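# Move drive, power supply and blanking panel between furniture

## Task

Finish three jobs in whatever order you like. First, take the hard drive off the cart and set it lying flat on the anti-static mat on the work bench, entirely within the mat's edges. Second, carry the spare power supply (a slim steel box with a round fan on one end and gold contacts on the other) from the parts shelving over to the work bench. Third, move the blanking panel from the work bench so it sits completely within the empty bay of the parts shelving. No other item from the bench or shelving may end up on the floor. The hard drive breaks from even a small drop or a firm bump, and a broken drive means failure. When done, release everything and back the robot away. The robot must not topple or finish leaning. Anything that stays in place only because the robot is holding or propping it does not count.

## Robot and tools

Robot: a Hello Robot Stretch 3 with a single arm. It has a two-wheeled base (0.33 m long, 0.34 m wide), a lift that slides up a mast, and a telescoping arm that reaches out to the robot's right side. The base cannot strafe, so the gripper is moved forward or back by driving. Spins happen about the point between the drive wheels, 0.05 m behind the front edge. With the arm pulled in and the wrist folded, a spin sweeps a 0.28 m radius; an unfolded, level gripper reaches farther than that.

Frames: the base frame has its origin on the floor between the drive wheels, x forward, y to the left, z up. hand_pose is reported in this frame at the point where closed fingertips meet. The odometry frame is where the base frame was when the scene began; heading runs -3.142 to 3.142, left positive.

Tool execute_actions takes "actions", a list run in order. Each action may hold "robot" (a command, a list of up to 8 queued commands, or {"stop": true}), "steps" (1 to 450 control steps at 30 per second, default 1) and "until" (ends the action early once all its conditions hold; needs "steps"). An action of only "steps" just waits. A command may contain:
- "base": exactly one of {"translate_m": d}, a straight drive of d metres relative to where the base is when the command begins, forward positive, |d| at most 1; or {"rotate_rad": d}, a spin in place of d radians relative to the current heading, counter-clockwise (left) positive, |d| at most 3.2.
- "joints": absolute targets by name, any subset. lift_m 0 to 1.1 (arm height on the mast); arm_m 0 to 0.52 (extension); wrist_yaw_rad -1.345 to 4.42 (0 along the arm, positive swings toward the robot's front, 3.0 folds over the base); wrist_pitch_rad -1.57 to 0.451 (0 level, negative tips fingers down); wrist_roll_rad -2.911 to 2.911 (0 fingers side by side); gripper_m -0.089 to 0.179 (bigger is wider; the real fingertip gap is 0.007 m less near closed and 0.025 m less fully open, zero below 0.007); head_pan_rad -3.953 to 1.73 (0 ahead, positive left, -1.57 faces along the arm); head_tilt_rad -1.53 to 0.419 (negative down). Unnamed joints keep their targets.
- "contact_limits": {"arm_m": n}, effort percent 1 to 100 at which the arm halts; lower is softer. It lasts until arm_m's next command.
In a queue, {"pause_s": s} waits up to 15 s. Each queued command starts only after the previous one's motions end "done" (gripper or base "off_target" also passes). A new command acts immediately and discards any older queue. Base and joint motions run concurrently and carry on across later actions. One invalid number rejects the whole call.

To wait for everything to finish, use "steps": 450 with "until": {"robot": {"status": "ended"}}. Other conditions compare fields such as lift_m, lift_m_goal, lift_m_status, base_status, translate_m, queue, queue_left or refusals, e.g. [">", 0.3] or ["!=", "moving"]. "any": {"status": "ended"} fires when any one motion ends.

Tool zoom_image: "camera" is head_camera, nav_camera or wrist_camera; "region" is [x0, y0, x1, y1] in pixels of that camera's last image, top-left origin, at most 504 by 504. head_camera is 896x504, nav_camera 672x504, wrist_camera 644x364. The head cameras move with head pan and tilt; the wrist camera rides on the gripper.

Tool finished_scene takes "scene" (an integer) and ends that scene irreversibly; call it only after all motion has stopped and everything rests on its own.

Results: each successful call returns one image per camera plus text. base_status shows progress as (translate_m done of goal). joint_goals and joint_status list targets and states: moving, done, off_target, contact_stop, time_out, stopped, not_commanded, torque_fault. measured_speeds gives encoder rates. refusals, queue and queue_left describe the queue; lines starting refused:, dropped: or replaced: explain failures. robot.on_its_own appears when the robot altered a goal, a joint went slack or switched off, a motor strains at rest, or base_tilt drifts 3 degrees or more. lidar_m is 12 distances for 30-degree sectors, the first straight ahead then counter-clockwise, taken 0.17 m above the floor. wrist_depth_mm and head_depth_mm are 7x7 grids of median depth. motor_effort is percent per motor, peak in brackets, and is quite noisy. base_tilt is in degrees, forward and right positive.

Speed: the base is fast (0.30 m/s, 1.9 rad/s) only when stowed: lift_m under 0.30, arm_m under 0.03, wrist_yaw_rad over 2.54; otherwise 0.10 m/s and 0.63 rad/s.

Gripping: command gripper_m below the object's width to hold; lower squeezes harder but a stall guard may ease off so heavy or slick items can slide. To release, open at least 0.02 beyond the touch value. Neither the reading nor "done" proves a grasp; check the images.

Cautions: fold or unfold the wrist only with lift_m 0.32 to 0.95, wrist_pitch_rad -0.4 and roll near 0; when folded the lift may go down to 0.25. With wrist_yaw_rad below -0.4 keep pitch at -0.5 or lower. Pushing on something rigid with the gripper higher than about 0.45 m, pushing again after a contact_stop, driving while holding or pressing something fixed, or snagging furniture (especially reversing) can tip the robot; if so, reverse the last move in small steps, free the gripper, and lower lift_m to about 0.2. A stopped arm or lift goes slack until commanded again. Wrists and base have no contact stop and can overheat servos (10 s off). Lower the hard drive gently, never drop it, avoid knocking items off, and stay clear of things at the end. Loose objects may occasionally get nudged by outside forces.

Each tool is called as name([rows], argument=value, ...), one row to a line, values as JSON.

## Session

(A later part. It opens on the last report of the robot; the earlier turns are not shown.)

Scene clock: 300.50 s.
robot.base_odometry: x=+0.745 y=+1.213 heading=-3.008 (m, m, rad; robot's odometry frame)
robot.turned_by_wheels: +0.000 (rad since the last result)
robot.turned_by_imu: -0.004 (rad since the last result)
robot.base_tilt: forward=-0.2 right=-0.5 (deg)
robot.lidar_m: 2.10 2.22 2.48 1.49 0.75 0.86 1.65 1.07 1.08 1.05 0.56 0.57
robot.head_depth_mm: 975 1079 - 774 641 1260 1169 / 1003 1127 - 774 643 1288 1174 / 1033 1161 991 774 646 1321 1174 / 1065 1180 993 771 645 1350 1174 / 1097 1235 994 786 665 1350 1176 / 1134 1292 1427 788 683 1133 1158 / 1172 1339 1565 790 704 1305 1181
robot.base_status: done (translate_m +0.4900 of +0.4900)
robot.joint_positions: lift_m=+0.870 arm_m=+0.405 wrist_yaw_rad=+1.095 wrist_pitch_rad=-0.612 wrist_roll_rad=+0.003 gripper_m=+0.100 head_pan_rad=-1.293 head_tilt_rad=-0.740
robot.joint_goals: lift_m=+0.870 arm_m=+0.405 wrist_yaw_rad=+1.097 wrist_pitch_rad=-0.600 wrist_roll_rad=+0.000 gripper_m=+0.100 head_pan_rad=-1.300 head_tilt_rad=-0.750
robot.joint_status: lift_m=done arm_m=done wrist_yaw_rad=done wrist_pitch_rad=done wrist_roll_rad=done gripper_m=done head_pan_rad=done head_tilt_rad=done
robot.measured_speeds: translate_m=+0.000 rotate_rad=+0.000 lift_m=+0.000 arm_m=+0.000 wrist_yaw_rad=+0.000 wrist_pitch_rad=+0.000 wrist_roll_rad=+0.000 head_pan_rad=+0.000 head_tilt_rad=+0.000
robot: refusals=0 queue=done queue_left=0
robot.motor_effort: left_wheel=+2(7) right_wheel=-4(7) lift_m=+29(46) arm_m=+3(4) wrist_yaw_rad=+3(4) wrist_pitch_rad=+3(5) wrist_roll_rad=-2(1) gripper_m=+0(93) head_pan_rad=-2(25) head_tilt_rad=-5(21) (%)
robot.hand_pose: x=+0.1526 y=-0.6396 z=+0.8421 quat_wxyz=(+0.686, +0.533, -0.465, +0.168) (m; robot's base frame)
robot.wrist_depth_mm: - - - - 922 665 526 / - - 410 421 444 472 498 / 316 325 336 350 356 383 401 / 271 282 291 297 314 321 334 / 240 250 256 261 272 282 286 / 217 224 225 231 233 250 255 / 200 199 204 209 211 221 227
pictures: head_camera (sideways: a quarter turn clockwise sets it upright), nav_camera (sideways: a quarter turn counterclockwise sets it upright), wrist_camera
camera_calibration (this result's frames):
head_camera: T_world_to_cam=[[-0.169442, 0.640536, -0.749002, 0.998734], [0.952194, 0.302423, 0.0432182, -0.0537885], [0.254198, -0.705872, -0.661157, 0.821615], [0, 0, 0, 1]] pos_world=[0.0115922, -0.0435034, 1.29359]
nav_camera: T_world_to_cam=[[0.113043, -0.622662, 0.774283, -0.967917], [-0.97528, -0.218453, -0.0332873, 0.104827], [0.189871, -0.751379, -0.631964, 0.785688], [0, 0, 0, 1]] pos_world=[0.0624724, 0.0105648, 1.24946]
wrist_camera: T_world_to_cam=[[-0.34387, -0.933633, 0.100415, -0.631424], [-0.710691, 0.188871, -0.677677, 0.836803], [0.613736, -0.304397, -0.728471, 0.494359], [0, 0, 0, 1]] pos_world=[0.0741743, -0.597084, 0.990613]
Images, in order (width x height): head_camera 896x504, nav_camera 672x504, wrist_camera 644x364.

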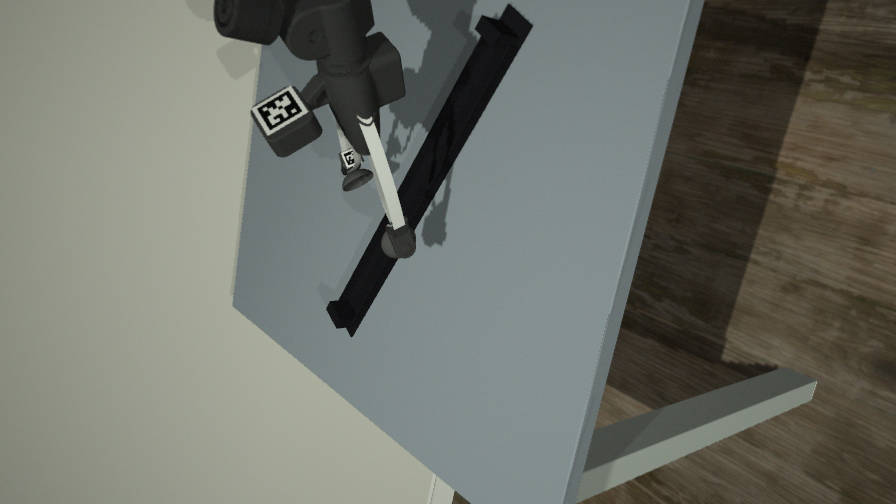

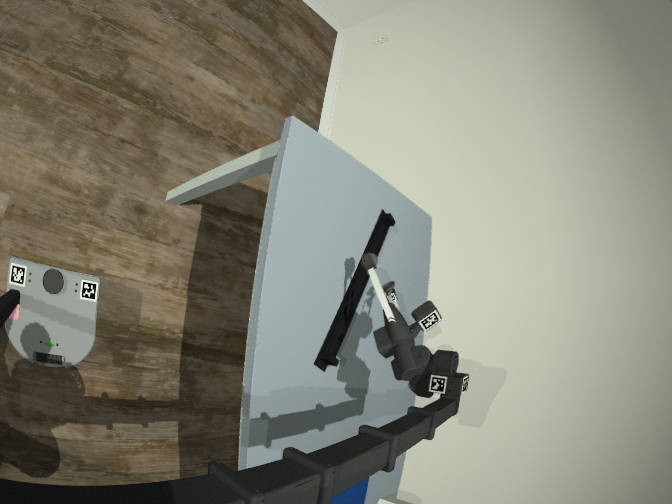

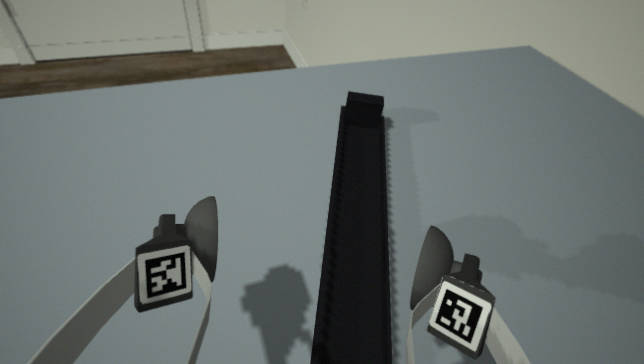

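execute_actions([
  {"robot":[{"base":{"translate_m":-0.02},"joints":{"arm_m":0.428,"gripper_m":0.09}},{"joints":{"lift_m":0.818}}],"steps":350,"until":{"robot":{"status":"ended"}}},
])

Scene clock: 313.63 s.
robot.base_odometry: x=+0.764 y=+1.216 heading=-3.008 (m, m, rad; robot's odometry frame)
robot.turned_by_wheels: +0.000 (rad since the last result)
robot.turned_by_imu: -0.001 (rad since the last result)
robot.base_tilt: forward=-0.1 right=-0.5 (deg)
robot.lidar_m: 2.11 2.24 2.53 1.42 0.75 0.86 1.63 1.06 1.08 1.05 0.58 0.57
robot.head_depth_mm: 977 1085 - 753 641 1257 1165 / 1003 1123 1061 750 643 1285 1170 / 1036 1158 990 758 644 1320 1171 / 1062 1183 989 782 645 1352 1178 / 1100 1227 995 786 664 1349 1178 / 1130 1292 1402 787 685 1323 1158 / 1171 1339 1555 792 704 1280 1184
robot.base_status: done (translate_m -0.0200 of -0.0200)
robot.joint_positions: lift_m=+0.818 arm_m=+0.428 wrist_yaw_rad=+1.095 wrist_pitch_rad=-0.613 wrist_roll_rad=+0.003 gripper_m=+0.090 head_pan_rad=-1.293 head_tilt_rad=-0.740
robot.joint_goals: lift_m=+0.818 arm_m=+0.428 wrist_yaw_rad=+1.097 wrist_pitch_rad=-0.600 wrist_roll_rad=+0.000 gripper_m=+0.090 head_pan_rad=-1.300 head_tilt_rad=-0.750
robot.joint_status: lift_m=done arm_m=done wrist_yaw_rad=done wrist_pitch_rad=done wrist_roll_rad=done gripper_m=done head_pan_rad=done head_tilt_rad=done
robot.measured_speeds: translate_m=+0.000 rotate_rad=+0.000 lift_m=+0.000 arm_m=+0.000 wrist_yaw_rad=+0.000 wrist_pitch_rad=+0.000 wrist_roll_rad=+0.000 head_pan_rad=+0.000 head_tilt_rad=+0.000
robot: refusals=0 queue=done queue_left=0
robot.motor_effort: left_wheel=+3(4) right_wheel=-4(10) lift_m=+28(28) arm_m=+3(4) wrist_yaw_rad=+3(3) wrist_pitch_rad=+3(4) wrist_roll_rad=-2(2) gripper_m=+0(48) head_pan_rad=-2(1) head_tilt_rad=-4(4) (%)
robot.hand_pose: x=+0.1526 y=-0.6625 z=+0.7899 quat_wxyz=(+0.686, +0.533, -0.465, +0.168) (m; robot's base frame)
robot.wrist_depth_mm: - - 381 401 429 462 481 / 280 293 305 315 337 354 381 / 239 246 257 263 279 289 305 / 205 213 221 224 237 245 257 / 183 189 194 196 209 211 218 / 164 170 170 174 181 187 192 / 151 150 154 156 161 168 171
pictures: head_camera (sideways: a quarter turn clockwise sets it upright), nav_camera (sideways: a quarter turn counterclockwise sets it upright), wrist_camera
camera_calibration (this result's frames):
head_camera: T_world_to_cam=[[-0.169435, 0.640538, -0.749001, 0.998734], [0.952197, 0.302412, 0.0432183, -0.0537885], [0.25419, -0.705874, -0.661158, 0.821616], [0, 0, 0, 1]] pos_world=[0.0115917, -0.0435035, 1.29359]
nav_camera: T_world_to_cam=[[0.113036, -0.622663, 0.774282, -0.967916], [-0.975282, -0.218442, -0.0332873, 0.104827], [0.189862, -0.751381, -0.631964, 0.785689], [0, 0, 0, 1]] pos_world=[0.0624725, 0.0105642, 1.24946]
wrist_camera: T_world_to_cam=[[-0.343486, -0.933783, 0.100334, -0.647678], [-0.711155, 0.188829, -0.677201, 0.805417], [0.613413, -0.303963, -0.728925, 0.450151], [0, 0, 0, 1]] pos_world=[0.07418, -0.620048, 0.93854]
Images, in order (width x height): head_camera 896x504, nav_camera 672x504, wrist_camera 644x364.

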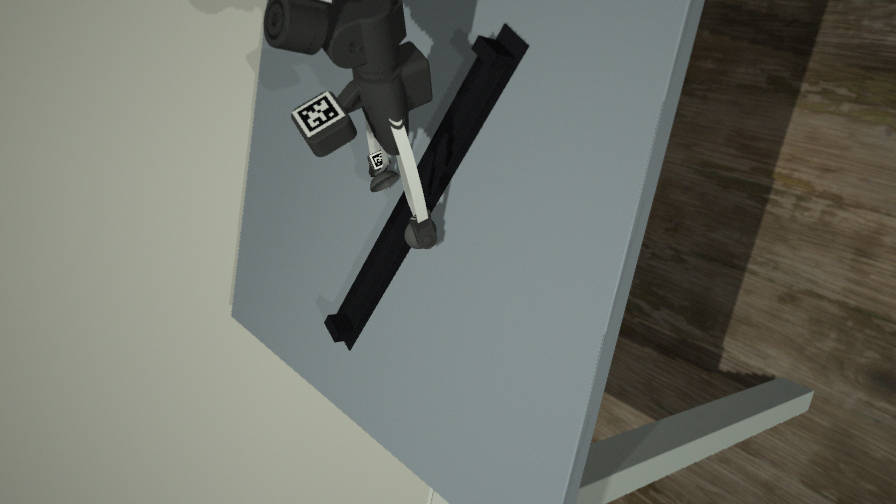

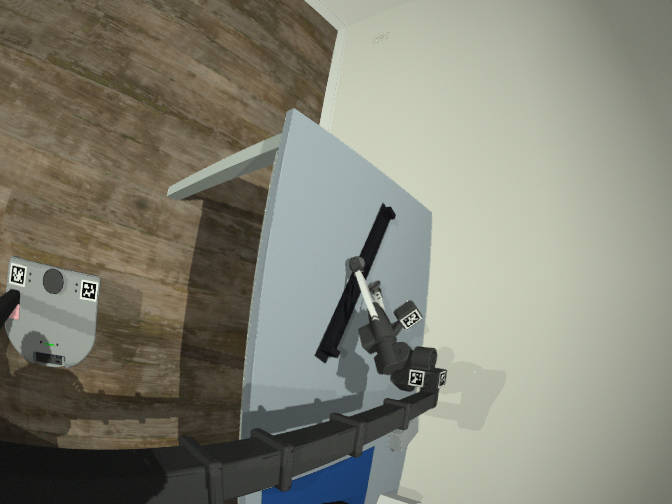

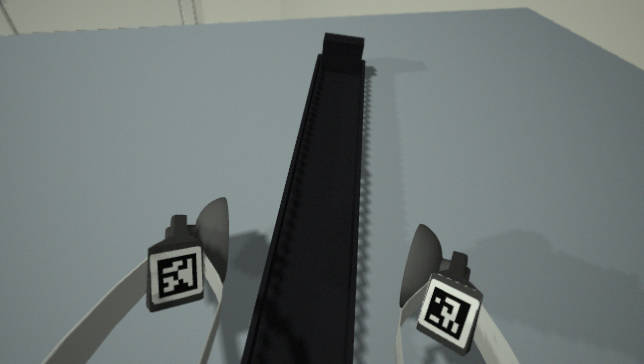

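execute_actions([
  {"robot":{"joints":{"lift_m":0.812}},"steps":100,"until":{"robot":{"status":"ended"}}},
  {"robot":[{"joints":{"gripper_m":0.03}},{"joints":{"gripper_m":0.0}},{"joints":{"lift_m":0.86}}],"steps":350,"until":{"robot":{"status":"ended"}}},
])

Scene clock: 320.17 s.
robot.base_odometry: x=+0.764 y=+1.216 heading=-3.008 (m, m, rad; robot's odometry frame)
robot.turned_by_wheels: +0.000 (rad since the last result)
robot.turned_by_imu: -0.001 (rad since the last result)
robot.base_tilt: forward=-0.1 right=-0.4 (deg)
robot.lidar_m: 2.11 2.24 2.52 1.42 0.75 0.86 1.63 1.05 1.08 1.05 0.58 0.57
robot.head_depth_mm: 973 1077 - 750 640 1259 1167 / 1001 1120 1017 732 642 1288 1171 / 1032 1161 1023 759 644 1316 1172 / 1065 1179 991 782 647 1350 1175 / 1102 1230 959 784 663 1350 1175 / 1132 1290 1401 786 685 1324 1164 / 1172 1342 1557 788 705 1280 1182
robot.base_status: done (translate_m -0.0200 of -0.0200)
robot.joint_positions: lift_m=+0.860 arm_m=+0.428 wrist_yaw_rad=+1.099 wrist_pitch_rad=-0.621 wrist_roll_rad=+0.005 gripper_m=+0.001 head_pan_rad=-1.293 head_tilt_rad=-0.741
robot.joint_goals: lift_m=+0.860 arm_m=+0.428 wrist_yaw_rad=+1.097 wrist_pitch_rad=-0.600 wrist_roll_rad=+0.000 gripper_m=+0.000 head_pan_rad=-1.300 head_tilt_rad=-0.750
robot.joint_status: lift_m=done arm_m=done wrist_yaw_rad=done wrist_pitch_rad=done wrist_roll_rad=done gripper_m=done head_pan_rad=done head_tilt_rad=done
robot.measured_speeds: translate_m=+0.000 rotate_rad=+0.000 lift_m=+0.000 arm_m=+0.000 wrist_yaw_rad=+0.000 wrist_pitch_rad=+0.000 wrist_roll_rad=+0.000 head_pan_rad=+0.000 head_tilt_rad=+0.000
robot: refusals=0 queue=done queue_left=0
robot.motor_effort: left_wheel=+2(6) right_wheel=-4(11) lift_m=+47(48) arm_m=+4(3) wrist_yaw_rad=-3(40) wrist_pitch_rad=+6(6) wrist_roll_rad=-3(4) gripper_m=-19(99) head_pan_rad=-3(3) head_tilt_rad=-3(4) (%)
robot.hand_pose: x=+0.1518 y=-0.6612 z=+0.8298 quat_wxyz=(+0.686, +0.536, -0.463, +0.166) (m; robot's base frame)
robot.wrist_depth_mm: - - - - 880 589 497 / 349 359 375 358 411 433 467 / 296 303 319 275 344 357 375 / 258 262 270 225 292 303 315 / 227 233 244 191 258 262 271 / 204 209 - 170 229 231 238 / 184 188 189 154 198 208 212
pictures: head_camera (sideways: a quarter turn clockwise sets it upright), nav_camera (sideways: a quarter turn counterclockwise sets it upright), wrist_camera
camera_calibration (this result's frames):
head_camera: T_world_to_cam=[[-0.169536, 0.641089, -0.748507, 0.99809], [0.95223, 0.302304, 0.0432404, -0.0538175], [0.253997, -0.70542, -0.661716, 0.822343], [0, 0, 0, 1]] pos_world=[0.0115864, -0.043498, 1.29356]
nav_camera: T_world_to_cam=[[0.113144, -0.623228, 0.773812, -0.967304], [-0.975307, -0.218339, -0.0332444, 0.104771], [0.189672, -0.750943, -0.632542, 0.786442], [0, 0, 0, 1]] pos_world=[0.0624627, 0.0105973, 1.24945]
wrist_camera: T_world_to_cam=[[-0.340293, -0.935212, 0.097877, -0.65017], [-0.715838, 0.190153, -0.671877, 0.82874], [0.609735, -0.298699, -0.734167, 0.488445], [0, 0, 0, 1]] pos_world=[0.074173, -0.619736, 0.979049]
Images, in order (width x height): head_camera 896x504, nav_camera 672x504, wrist_camera 644x364.

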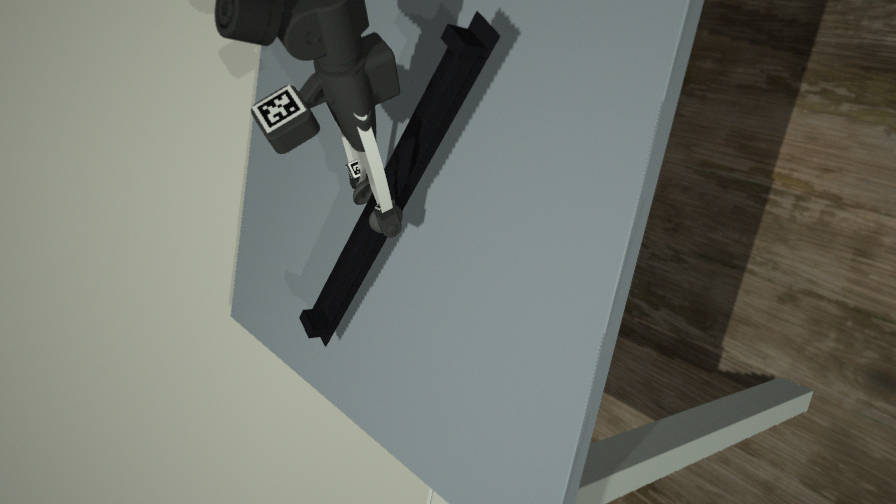

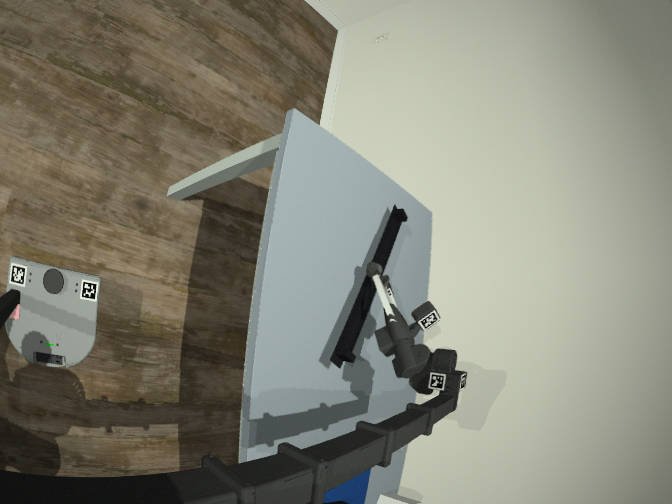

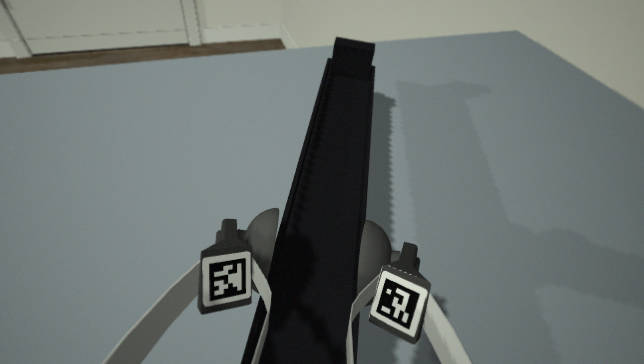

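execute_actions([
  {"robot":[{"joints":{"arm_m":0.0,"wrist_yaw_rad":1.57,"lift_m":0.9,"head_pan_rad":0.2,"head_tilt_rad":-0.2}},{"base":{"rotate_rad":1.52}},{"base":{"translate_m":1.0}},{"base":{"translate_m":1.0}}],"steps":450,"until":{"robot":{"status":"ended"}}},
  {"steps":450,"until":{"robot":{"status":"ended"}}},
])

Scene clock: 359.60 s.
robot.base_odometry: x=+0.930 y=-0.777 heading=-1.488 (m, m, rad; robot's odometry frame)
robot.turned_by_wheels: +1.520 (rad since the last result)
robot.turned_by_imu: +1.509 (rad since the last result)
robot.base_tilt: forward=+0.0 right=-0.4 (deg)
robot.lidar_m: 1.11 1.12 1.57 1.58 0.58 0.62 2.42 3.02 2.19 1.67 2.16 1.66
robot.head_depth_mm: 1354 1402 1451 1504 1564 1624 1652 / 1372 1432 1476 1524 1588 1668 1689 / 1400 1452 1499 1561 1626 1692 1714 / 1404 1453 1512 1553 1619 1603 1580 / 1447 1142 1558 1400 1691 1343 1488 / 1476 1265 1597 1588 1713 1419 1625 / 1506 1540 1632 1610 1760 1358 1623
robot.base_status: done (translate_m +1.0000 of +1.0000)
robot.joint_positions: lift_m=+0.900 arm_m=+0.000 wrist_yaw_rad=+1.570 wrist_pitch_rad=-0.621 wrist_roll_rad=+0.004 gripper_m=+0.001 head_pan_rad=+0.193 head_tilt_rad=-0.211
robot.joint_goals: lift_m=+0.900 arm_m=+0.000 wrist_yaw_rad=+1.570 wrist_pitch_rad=-0.600 wrist_roll_rad=+0.000 gripper_m=+0.000 head_pan_rad=+0.200 head_tilt_rad=-0.200
robot.joint_status: lift_m=done arm_m=done wrist_yaw_rad=done wrist_pitch_rad=done wrist_roll_rad=done gripper_m=done head_pan_rad=done head_tilt_rad=done
robot.measured_speeds: translate_m=+0.000 rotate_rad=+0.000 lift_m=+0.000 arm_m=+0.000 wrist_yaw_rad=+0.000 wrist_pitch_rad=+0.000 wrist_roll_rad=+0.000 head_pan_rad=+0.000 head_tilt_rad=+0.000
robot: refusals=0 queue=done queue_left=0
robot.motor_effort: left_wheel=-3(5) right_wheel=+5(10) lift_m=+47(49) arm_m=-4(6) wrist_yaw_rad=+1(3) wrist_pitch_rad=+6(6) wrist_roll_rad=-2(2) gripper_m=-18(18) head_pan_rad=+2(29) head_tilt_rad=+5(33) (%)
robot.hand_pose: x=+0.1730 y=-0.1456 z=+0.8697 quat_wxyz=(+0.629, +0.629, -0.325, +0.322) (m; robot's base frame)
robot.wrist_depth_mm: - - - - - - - / - - - - - - - / - - - 275 - - - / - - - 224 - - - / - - - 191 - - - / - - - 171 - - - / 922 909 955 154 996 - -
pictures: head_camera (sideways: a quarter turn clockwise sets it upright), nav_camera (sideways: a quarter turn counterclockwise sets it upright), wrist_camera
camera_calibration (this result's frames):
head_camera: T_world_to_cam=[[-0.192039, -0.0245746, -0.98108, 1.30162], [-0.238123, 0.970979, 0.0222892, -0.0193034], [0.95206, 0.237898, -0.192318, 0.207282], [0, 0, 0, 1]] pos_world=[0.0480208, 0.001418, 1.31729]
nav_camera: T_world_to_cam=[[0.161308, -0.0316999, 0.986395, -1.24498], [0.159288, -0.985543, -0.0577213, 0.129749], [0.973965, 0.166432, -0.153926, 0.158831], [0, 0, 0, 1]] pos_world=[0.025462, 0.0619727, 1.25998]
wrist_camera: T_world_to_cam=[[0.121104, -0.98775, 0.0984067, -0.25261], [-0.724535, -0.155723, -0.671416, 0.723446], [0.678515, 0.0100118, -0.734518, 0.692167], [0, 0, 0, 1]] pos_world=[0.0851082, -0.143788, 1.019]
Images, in order (width x height): head_camera 896x504, nav_camera 672x504, wrist_camera 644x364.

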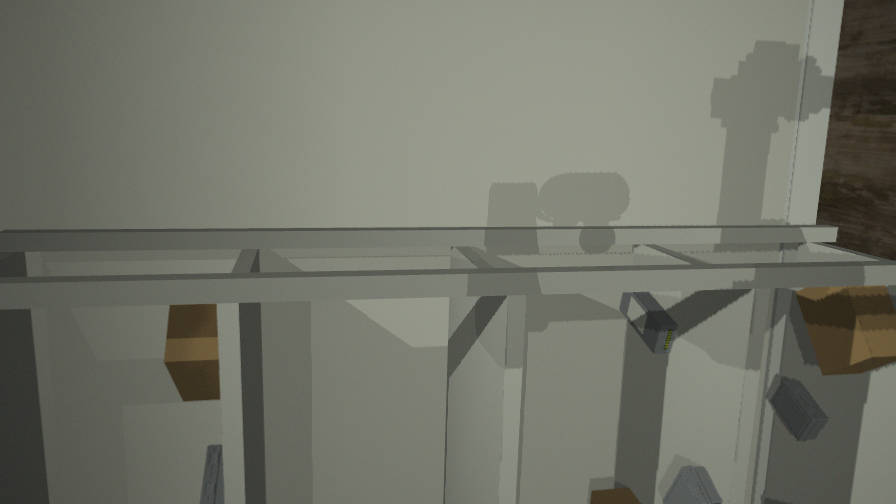

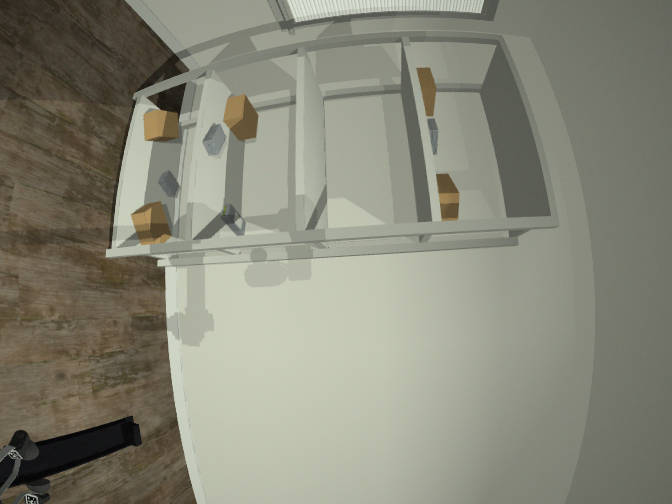

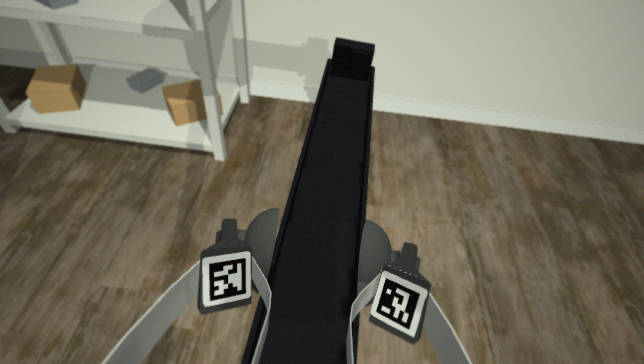

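execute_actions([
  {"robot":[{"base":{"rotate_rad":0.725},"joints":{"lift_m":1.09}},{"base":{"translate_m":0.792}},{"base":{"rotate_rad":0.916},"joints":{"head_pan_rad":-1.3,"head_tilt_rad":-0.5}}],"steps":450,"until":{"robot":{"status":"ended"}}},
  {"steps":150,"until":{"robot":{"status":"ended"}}},
])

Scene clock: 386.07 s.
robot.base_odometry: x=+1.502 y=-1.325 heading=+0.153 (m, m, rad; robot's odometry frame)
robot.turned_by_wheels: +1.641 (rad since the last result)
robot.turned_by_imu: +1.634 (rad since the last result)
robot.base_tilt: forward=+0.0 right=-0.5 (deg)
robot.lidar_m: 1.16 1.22 1.00 0.97 3.54 2.25 2.61 1.34 0.53 0.57 0.70 0.78
robot.head_depth_mm: 791 852 899 648 530 - - / 815 878 930 649 1069 - - / 841 910 949 653 1109 - - / 867 940 983 657 - - - / 893 973 1023 734 - - - / 926 992 1025 736 - - - / 909 1037 1128 699 - 958 -
robot.base_status: done (rotate_rad +0.9158 of +0.9160)
robot.joint_positions: lift_m=+1.090 arm_m=+0.000 wrist_yaw_rad=+1.570 wrist_pitch_rad=-0.622 wrist_roll_rad=+0.004 gripper_m=+0.001 head_pan_rad=-1.293 head_tilt_rad=-0.494
robot.joint_goals: lift_m=+1.090 arm_m=+0.000 wrist_yaw_rad=+1.570 wrist_pitch_rad=-0.600 wrist_roll_rad=+0.000 gripper_m=+0.000 head_pan_rad=-1.300 head_tilt_rad=-0.500
robot.joint_status: lift_m=done arm_m=done wrist_yaw_rad=done wrist_pitch_rad=done wrist_roll_rad=done gripper_m=done head_pan_rad=done head_tilt_rad=done
robot.measured_speeds: translate_m=+0.000 rotate_rad=+0.000 lift_m=+0.000 arm_m=+0.000 wrist_yaw_rad=+0.000 wrist_pitch_rad=+0.000 wrist_roll_rad=+0.000 head_pan_rad=+0.000 head_tilt_rad=+0.000
robot: refusals=0 queue=done queue_left=0
robot.motor_effort: left_wheel=-3(7) right_wheel=+6(10) lift_m=+47(48) arm_m=-5(5) wrist_yaw_rad=+1(1) wrist_pitch_rad=+7(7) wrist_roll_rad=-2(2) gripper_m=-18(18) head_pan_rad=-2(28) head_tilt_rad=-3(20) (%)
robot.hand_pose: x=+0.1728 y=-0.1456 z=+1.0594 quat_wxyz=(+0.629, +0.629, -0.324, +0.321) (m; robot's base frame)
robot.wrist_depth_mm: - - - - 992 968 928 / - - - - - - 503 / - - - 277 - - 566 / - - - 224 - - - / - - - 191 - - - / - - - 171 - 769 684 / - - - 155 - 711 660
pictures: head_camera (sideways: a quarter turn clockwise sets it upright), nav_camera (sideways: a quarter turn counterclockwise sets it upright), wrist_camera
camera_calibration (this result's frames):
head_camera: T_world_to_cam=[[-0.113763, 0.445194, -0.888178, 1.17985], [0.949526, 0.311768, 0.0346507, -0.0426307], [0.292332, -0.839407, -0.458191, 0.557323], [0, 0, 0, 1]] pos_world=[0.0117794, -0.0441507, 1.30476]
nav_camera: T_world_to_cam=[[0.0559398, -0.422334, 0.904713, -1.13764], [-0.972558, -0.228005, -0.0463014, 0.121766], [0.225834, -0.877296, -0.423499, 0.514241], [0, 0, 0, 1]] pos_world=[0.0659315, -0.00156118, 1.25266]
wrist_camera: T_world_to_cam=[[0.121215, -0.987749, 0.0982772, -0.271144], [-0.725273, -0.155728, -0.670618, 0.850013], [0.677707, 0.0100108, -0.735264, 0.832619], [0, 0, 0, 1]] pos_world=[0.0850868, -0.143787, 1.20888]
Images, in order (width x height): head_camera 896x504, nav_camera 672x504, wrist_camera 644x364.

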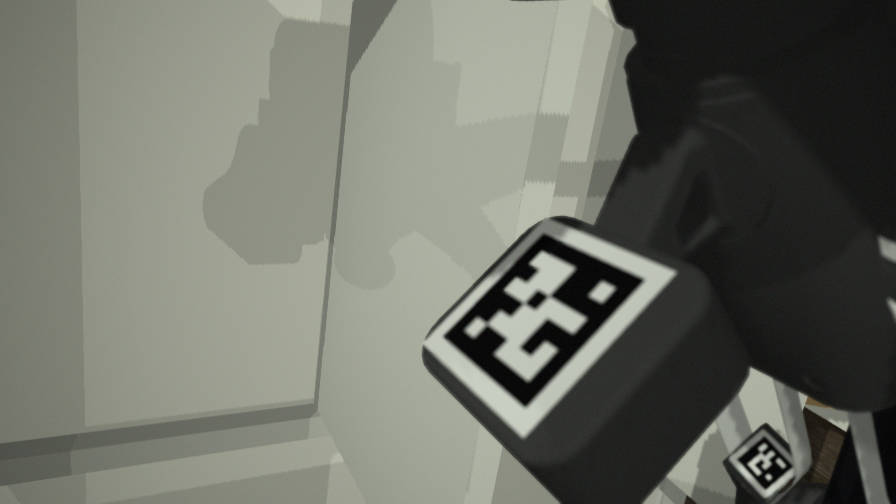

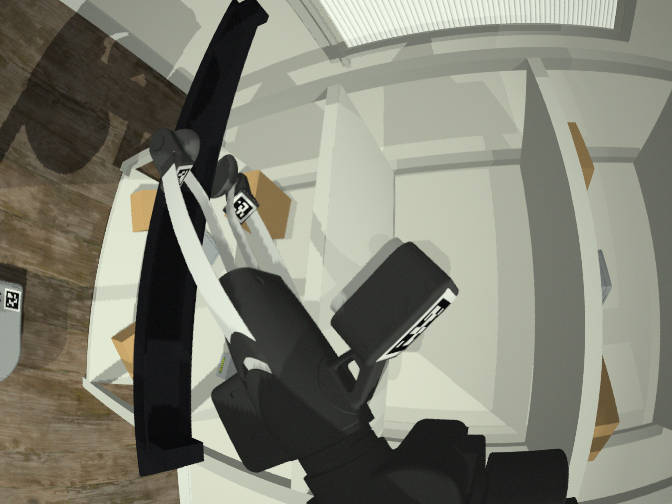

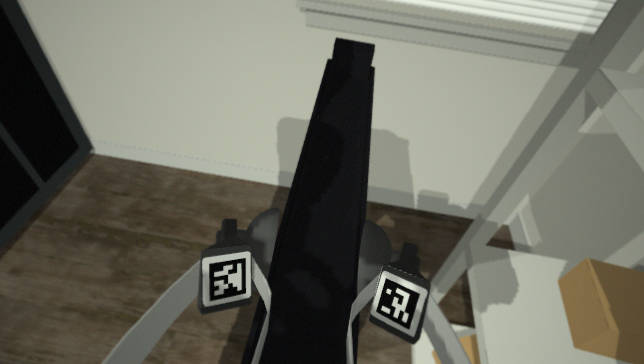

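execute_actions([
  {"robot":[{"joints":{"arm_m":0.515},"contact_limits":{"arm_m":20}},{"joints":{"lift_m":1.065}}],"steps":450,"until":{"robot":{"status":"ended"}}},
])

Scene clock: 397.43 s.
robot.base_odometry: x=+1.502 y=-1.325 heading=+0.153 (m, m, rad; robot's odometry frame)
robot.turned_by_wheels: +0.000 (rad since the last result)
robot.turned_by_imu: -0.001 (rad since the last result)
robot.base_tilt: forward=+0.2 right=-0.6 (deg)
robot.lidar_m: 1.16 1.22 1.00 0.97 3.55 2.26 2.61 1.34 0.53 0.57 0.70 0.78
robot.head_depth_mm: 788 849 865 618 539 916 781 / 815 868 895 646 1068 942 783 / 839 907 963 653 1109 948 801 / 864 941 982 655 1114 947 792 / 895 970 1025 658 1045 949 850 / 925 997 1020 661 1047 955 1102 / 908 1034 1122 700 1463 954 1306
robot.base_status: done (rotate_rad +0.9158 of +0.9160)
robot.joint_positions: lift_m=+1.065 arm_m=+0.515 wrist_yaw_rad=+1.570 wrist_pitch_rad=-0.622 wrist_roll_rad=+0.004 gripper_m=+0.001 head_pan_rad=-1.293 head_tilt_rad=-0.494
robot.joint_goals: lift_m=+1.065 arm_m=+0.515 wrist_yaw_rad=+1.570 wrist_pitch_rad=-0.600 wrist_roll_rad=+0.000 gripper_m=+0.000 head_pan_rad=-1.300 head_tilt_rad=-0.500
robot.joint_status: lift_m=done arm_m=done wrist_yaw_rad=done wrist_pitch_rad=done wrist_roll_rad=done gripper_m=done head_pan_rad=done head_tilt_rad=done
robot.measured_speeds: translate_m=+0.000 rotate_rad=+0.000 lift_m=+0.000 arm_m=+0.000 wrist_yaw_rad=+0.000 wrist_pitch_rad=+0.000 wrist_roll_rad=+0.000 head_pan_rad=+0.000 head_tilt_rad=+0.000
robot: refusals=0 queue=done queue_left=0
robot.motor_effort: left_wheel=-3(3) right_wheel=+6(6) lift_m=+29(46) arm_m=+4(4) wrist_yaw_rad=+1(1) wrist_pitch_rad=+6(6) wrist_roll_rad=-2(2) gripper_m=-18(18) head_pan_rad=-2(2) head_tilt_rad=-3(3) (%)
robot.contact_limits: arm_m 20 (drawing in: default 33, maximum 54; extending or still: default 44, maximum 72)
robot.hand_pose: x=+0.1728 y=-0.6601 z=+1.0351 quat_wxyz=(+0.629, +0.629, -0.324, +0.321) (m; robot's base frame)
robot.wrist_depth_mm: - - 443 433 938 723 431 / - - 330 321 364 388 407 / - 278 278 272 303 315 332 / - 233 242 225 257 268 277 / 207 206 216 191 228 230 241 / 181 185 - 170 204 206 212 / 164 166 168 154 176 184 189
pictures: head_camera (sideways: a quarter turn clockwise sets it upright), nav_camera (sideways: a quarter turn counterclockwise sets it upright), wrist_camera
camera_calibration (this result's frames):
head_camera: T_world_to_cam=[[-0.113704, 0.445443, -0.888061, 1.1797], [0.949614, 0.3115, 0.0346607, -0.0426443], [0.29207, -0.839374, -0.458417, 0.557619], [0, 0, 0, 1]] pos_world=[0.0117675, -0.0441529, 1.30474]
nav_camera: T_world_to_cam=[[0.0558876, -0.422571, 0.904605, -1.1375], [-0.972624, -0.227728, -0.0462893, 0.121751], [0.225564, -0.877253, -0.42373, 0.514543], [0, 0, 0, 1]] pos_world=[0.0659276, -0.00156545, 1.25265]
wrist_camera: T_world_to_cam=[[0.121215, -0.987749, 0.0982775, -0.77691], [-0.725273, -0.155728, -0.670618, 0.753562], [0.677707, 0.0100108, -0.735264, 0.819859], [0, 0, 0, 1]] pos_world=[0.0850868, -0.658248, 1.18452]
Images, in order (width x height): head_camera 896x504, nav_camera 672x504, wrist_camera 644x364.

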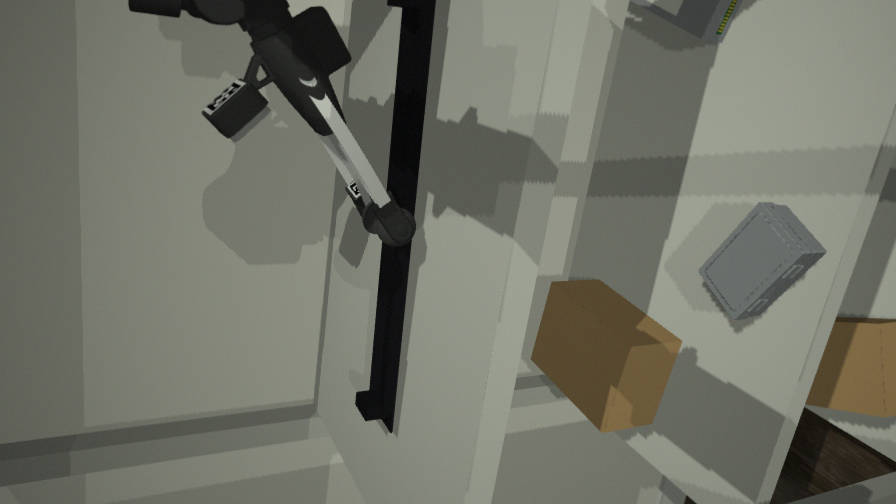

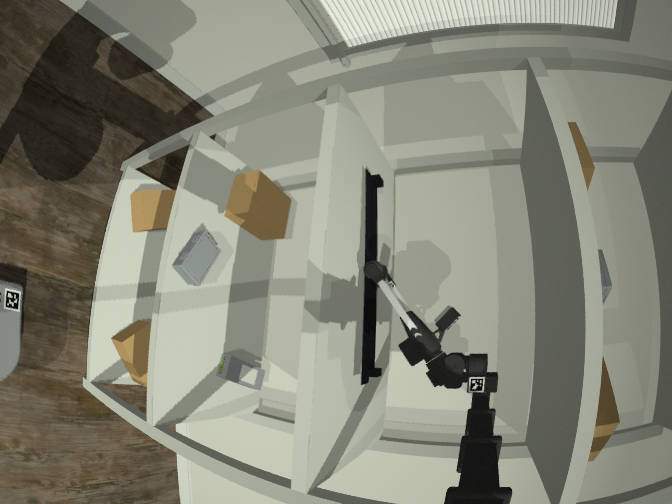

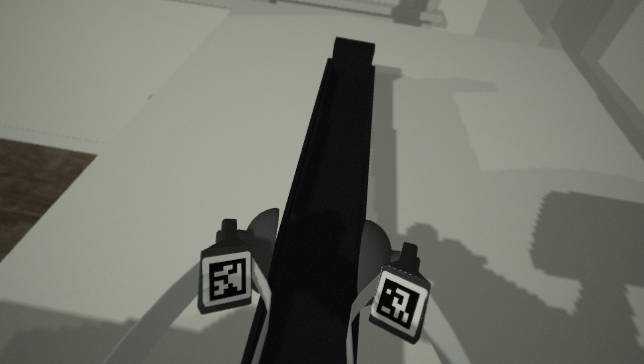

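execute_actions([
  {"robot":{"joints":{"lift_m":1.05}},"steps":100,"until":{"robot":{"status":"ended"}}},
  {"robot":[{"joints":{"gripper_m":0.09}},{"joints":{"lift_m":1.095,"head_pan_rad":-1.65,"head_tilt_rad":-0.8}},{"joints":{"arm_m":0.0}}],"steps":450,"until":{"robot":{"status":"ended"}}},
])

Scene clock: 411.73 s.
robot.base_odometry: x=+1.502 y=-1.325 heading=+0.153 (m, m, rad; robot's odometry frame)
robot.turned_by_wheels: +0.000 (rad since the last result)
robot.turned_by_imu: -0.001 (rad since the last result)
robot.base_tilt: forward=+0.0 right=-0.6 (deg)
robot.lidar_m: 1.16 1.22 1.00 0.97 3.54 2.25 2.60 1.34 0.53 0.57 0.69 0.78
robot.head_depth_mm: - - - 1379 824 1257 1147 / - - - 1000 889 1230 1149 / - - - - 849 1204 1152 / - - - - - 1214 1155 / 834 646 536 - - 1235 1156 / 831 681 537 - - 1240 1160 / 833 684 539 - - 1196 1164
robot.base_status: done (rotate_rad +0.9158 of +0.9160)
robot.joint_positions: lift_m=+1.095 arm_m=+0.000 wrist_yaw_rad=+1.570 wrist_pitch_rad=-0.617 wrist_roll_rad=+0.004 gripper_m=+0.090 head_pan_rad=-1.643 head_tilt_rad=-0.790
robot.joint_goals: lift_m=+1.095 arm_m=+0.000 wrist_yaw_rad=+1.570 wrist_pitch_rad=-0.600 wrist_roll_rad=+0.000 gripper_m=+0.090 head_pan_rad=-1.650 head_tilt_rad=-0.800
robot.joint_status: lift_m=done arm_m=done wrist_yaw_rad=done wrist_pitch_rad=done wrist_roll_rad=done gripper_m=done head_pan_rad=done head_tilt_rad=done
robot.measured_speeds: translate_m=+0.000 rotate_rad=+0.000 lift_m=+0.000 arm_m=+0.000 wrist_yaw_rad=+0.000 wrist_pitch_rad=+0.000 wrist_roll_rad=+0.000 head_pan_rad=+0.000 head_tilt_rad=+0.000
robot: refusals=0 queue=done queue_left=0
robot.motor_effort: left_wheel=-3(3) right_wheel=+6(6) lift_m=+47(50) arm_m=-5(6) wrist_yaw_rad=+0(0) wrist_pitch_rad=+5(6) wrist_roll_rad=-2(2) gripper_m=+0(85) head_pan_rad=-2(18) head_tilt_rad=-4(24) (%)
robot.hand_pose: x=+0.1737 y=-0.1456 z=+1.0655 quat_wxyz=(+0.628, +0.629, -0.326, +0.323) (m; robot's base frame)
robot.wrist_depth_mm: - - - - 994 989 906 / - - - - - - 518 / - - - - - - 550 / - - - - - - - / - - - - - - - / - - - - - 766 705 / - - - - - 690 649
pictures: head_camera (sideways: a quarter turn clockwise sets it upright), nav_camera (sideways: a quarter turn counterclockwise sets it upright), wrist_camera
camera_calibration (this result's frames):
head_camera: T_world_to_cam=[[0.06311, 0.695873, -0.715387, 0.953506], [0.998006, -0.0446279, 0.0446315, -0.0559051], [-0.000868331, -0.716777, -0.697302, 0.870183], [0, 0, 0, 1]] pos_world=[-0.00362654, -0.042286, 1.2914]
nav_camera: T_world_to_cam=[[-0.110052, -0.661025, 0.742249, -0.924803], [-0.990939, 0.130828, -0.0304139, 0.10118], [-0.0770023, -0.73887, -0.669433, 0.836056], [0, 0, 0, 1]] pos_world=[0.0628643, -0.00681873, 1.2492]
wrist_camera: T_world_to_cam=[[0.120815, -0.987735, 0.0989058, -0.272424], [-0.721833, -0.155812, -0.6743, 0.857993], [0.681441, 0.0100724, -0.731804, 0.832143], [0, 0, 0, 1]] pos_world=[0.0851846, -0.143779, 1.21445]
Images, in order (width x height): head_camera 896x504, nav_camera 672x504, wrist_camera 644x364.

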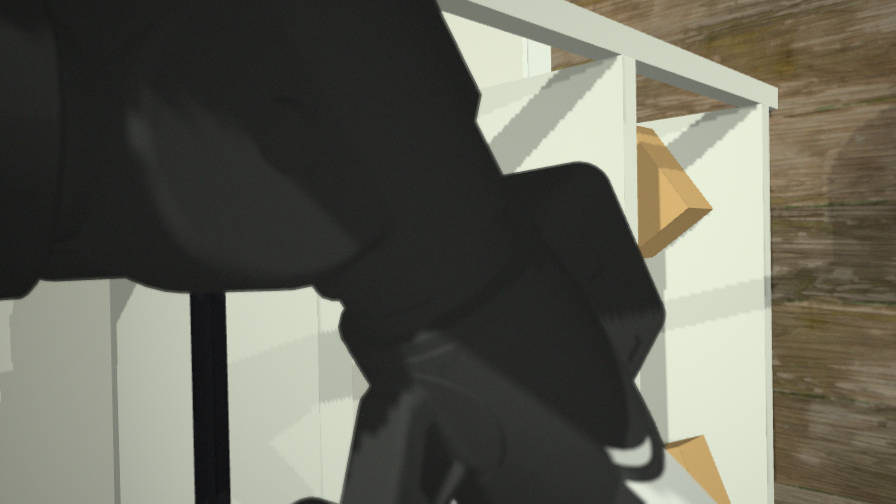

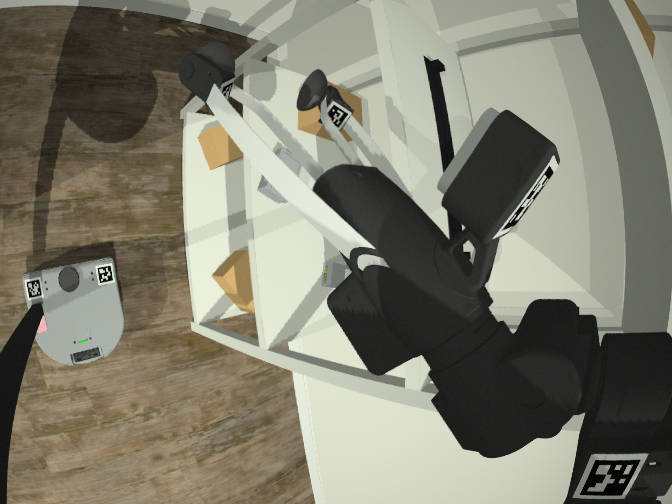

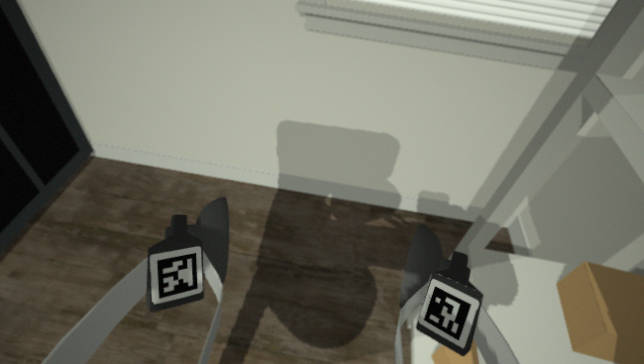

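execute_actions([
  {"robot":{"joints":{"lift_m":0.71,"wrist_yaw_rad":-0.2,"wrist_pitch_rad":-0.8,"gripper_m":0.12,"arm_m":0.1}},"steps":300,"until":{"robot":{"status":"ended"}}},
])

Scene clock: 418.67 s.
robot.base_odometry: x=+1.502 y=-1.325 heading=+0.153 (m, m, rad; robot's odometry frame)
robot.turned_by_wheels: +0.000 (rad since the last result)
robot.turned_by_imu: -0.001 (rad since the last result)
robot.base_tilt: forward=+0.1 right=-0.6 (deg)
robot.lidar_m: 1.16 1.22 1.00 0.97 3.53 2.26 2.61 1.33 0.53 0.57 0.70 0.78
robot.head_depth_mm: 804 662 545 1304 823 1331 - / 838 666 547 1089 919 - 1134 / 836 669 551 1031 922 - 1152 / 835 629 552 1063 914 1233 1155 / 833 645 554 1064 894 1238 1160 / 832 681 557 1071 858 1239 1159 / 831 683 560 1045 879 1197 1160
robot.base_status: done (rotate_rad +0.9158 of +0.9160)
robot.joint_positions: lift_m=+0.710 arm_m=+0.100 wrist_yaw_rad=-0.198 wrist_pitch_rad=-0.810 wrist_roll_rad=+0.002 gripper_m=+0.120 head_pan_rad=-1.643 head_tilt_rad=-0.790
robot.joint_goals: lift_m=+0.710 arm_m=+0.100 wrist_yaw_rad=-0.200 wrist_pitch_rad=-0.800 wrist_roll_rad=+0.000 gripper_m=+0.120 head_pan_rad=-1.650 head_tilt_rad=-0.800
robot.joint_status: lift_m=done arm_m=done wrist_yaw_rad=done wrist_pitch_rad=done wrist_roll_rad=done gripper_m=done head_pan_rad=done head_tilt_rad=done
robot.measured_speeds: translate_m=+0.000 rotate_rad=+0.000 lift_m=+0.000 arm_m=+0.000 wrist_yaw_rad=+0.000 wrist_pitch_rad=+0.000 wrist_roll_rad=+0.000 head_pan_rad=+0.000 head_tilt_rad=+0.000
robot: refusals=0 queue=done queue_left=0
robot.motor_effort: left_wheel=-3(3) right_wheel=+5(6) lift_m=+29(47) arm_m=+4(4) wrist_yaw_rad=-2(2) wrist_pitch_rad=+3(5) wrist_roll_rad=-1(2) gripper_m=+0(85) head_pan_rad=-2(2) head_tilt_rad=-4(5) (%)
robot.hand_pose: x=-0.0529 y=-0.4008 z=+0.6468 quat_wxyz=(+0.619, +0.213, -0.675, -0.342) (m; robot's base frame)
robot.wrist_depth_mm: 407 415 428 418 457 719 732 / 295 371 377 393 404 819 818 / 280 330 342 350 363 926 239 / 290 301 311 316 325 324 276 / 638 312 752 676 777 351 935 / 679 - 702 733 725 829 857 / 696 705 718 733 747 770 797
pictures: head_camera (sideways: a quarter turn clockwise sets it upright), nav_camera (sideways: a quarter turn counterclockwise sets it upright), wrist_camera
camera_calibration (this result's frames):
head_camera: T_world_to_cam=[[0.0631178, 0.695877, -0.715382, 0.9535], [0.998006, -0.0446389, 0.0446317, -0.0559053], [-0.000875661, -0.716772, -0.697307, 0.87019], [0, 0, 0, 1]] pos_world=[-0.00362699, -0.0422859, 1.2914]
nav_camera: T_world_to_cam=[[-0.11006, -0.66103, 0.742244, -0.924797], [-0.990937, 0.130838, -0.0304135, 0.101179], [-0.0770099, -0.738865, -0.669439, 0.836063], [0, 0, 0, 1]] pos_world=[0.0628643, -0.00681897, 1.2492]
wrist_camera: T_world_to_cam=[[-0.995556, 0.0572256, 0.0747919, -0.0803254], [0.00967495, 0.852144, -0.523218, 0.717327], [-0.0936749, -0.520169, -0.84891, 0.504979], [0, 0, 0, 1]] pos_world=[-0.0396047, -0.343995, 0.810008]
Images, in order (width x height): head_camera 896x504, nav_camera 672x504, wrist_camera 644x364.

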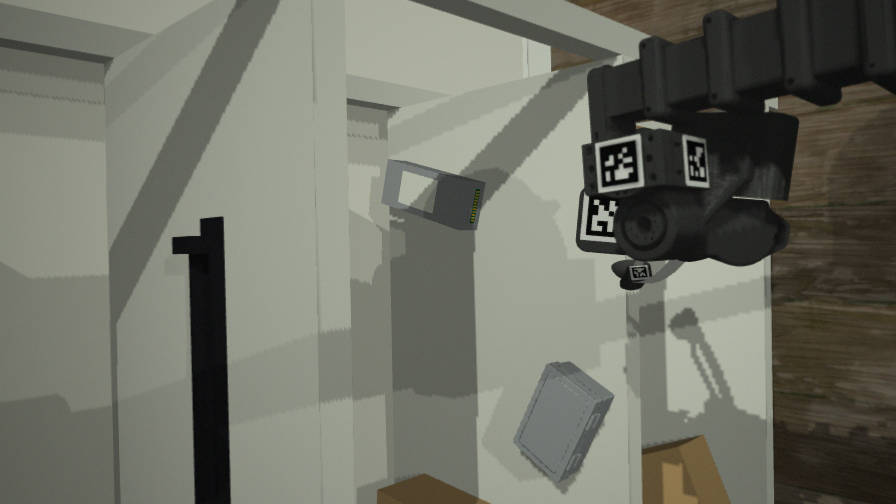

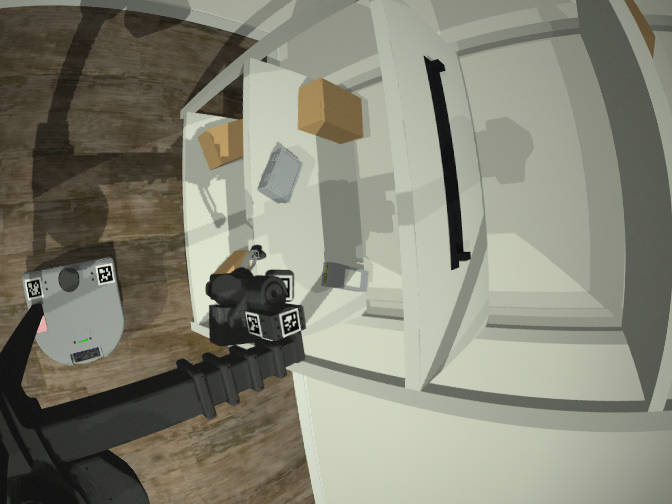

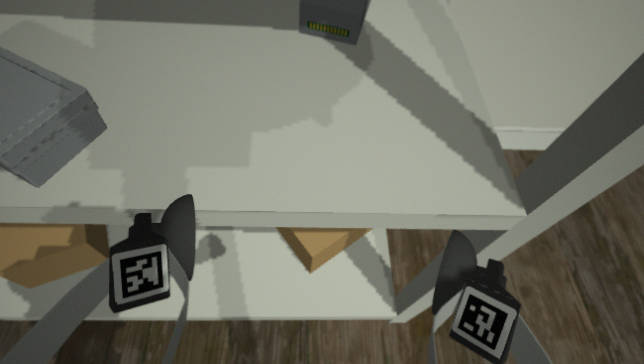

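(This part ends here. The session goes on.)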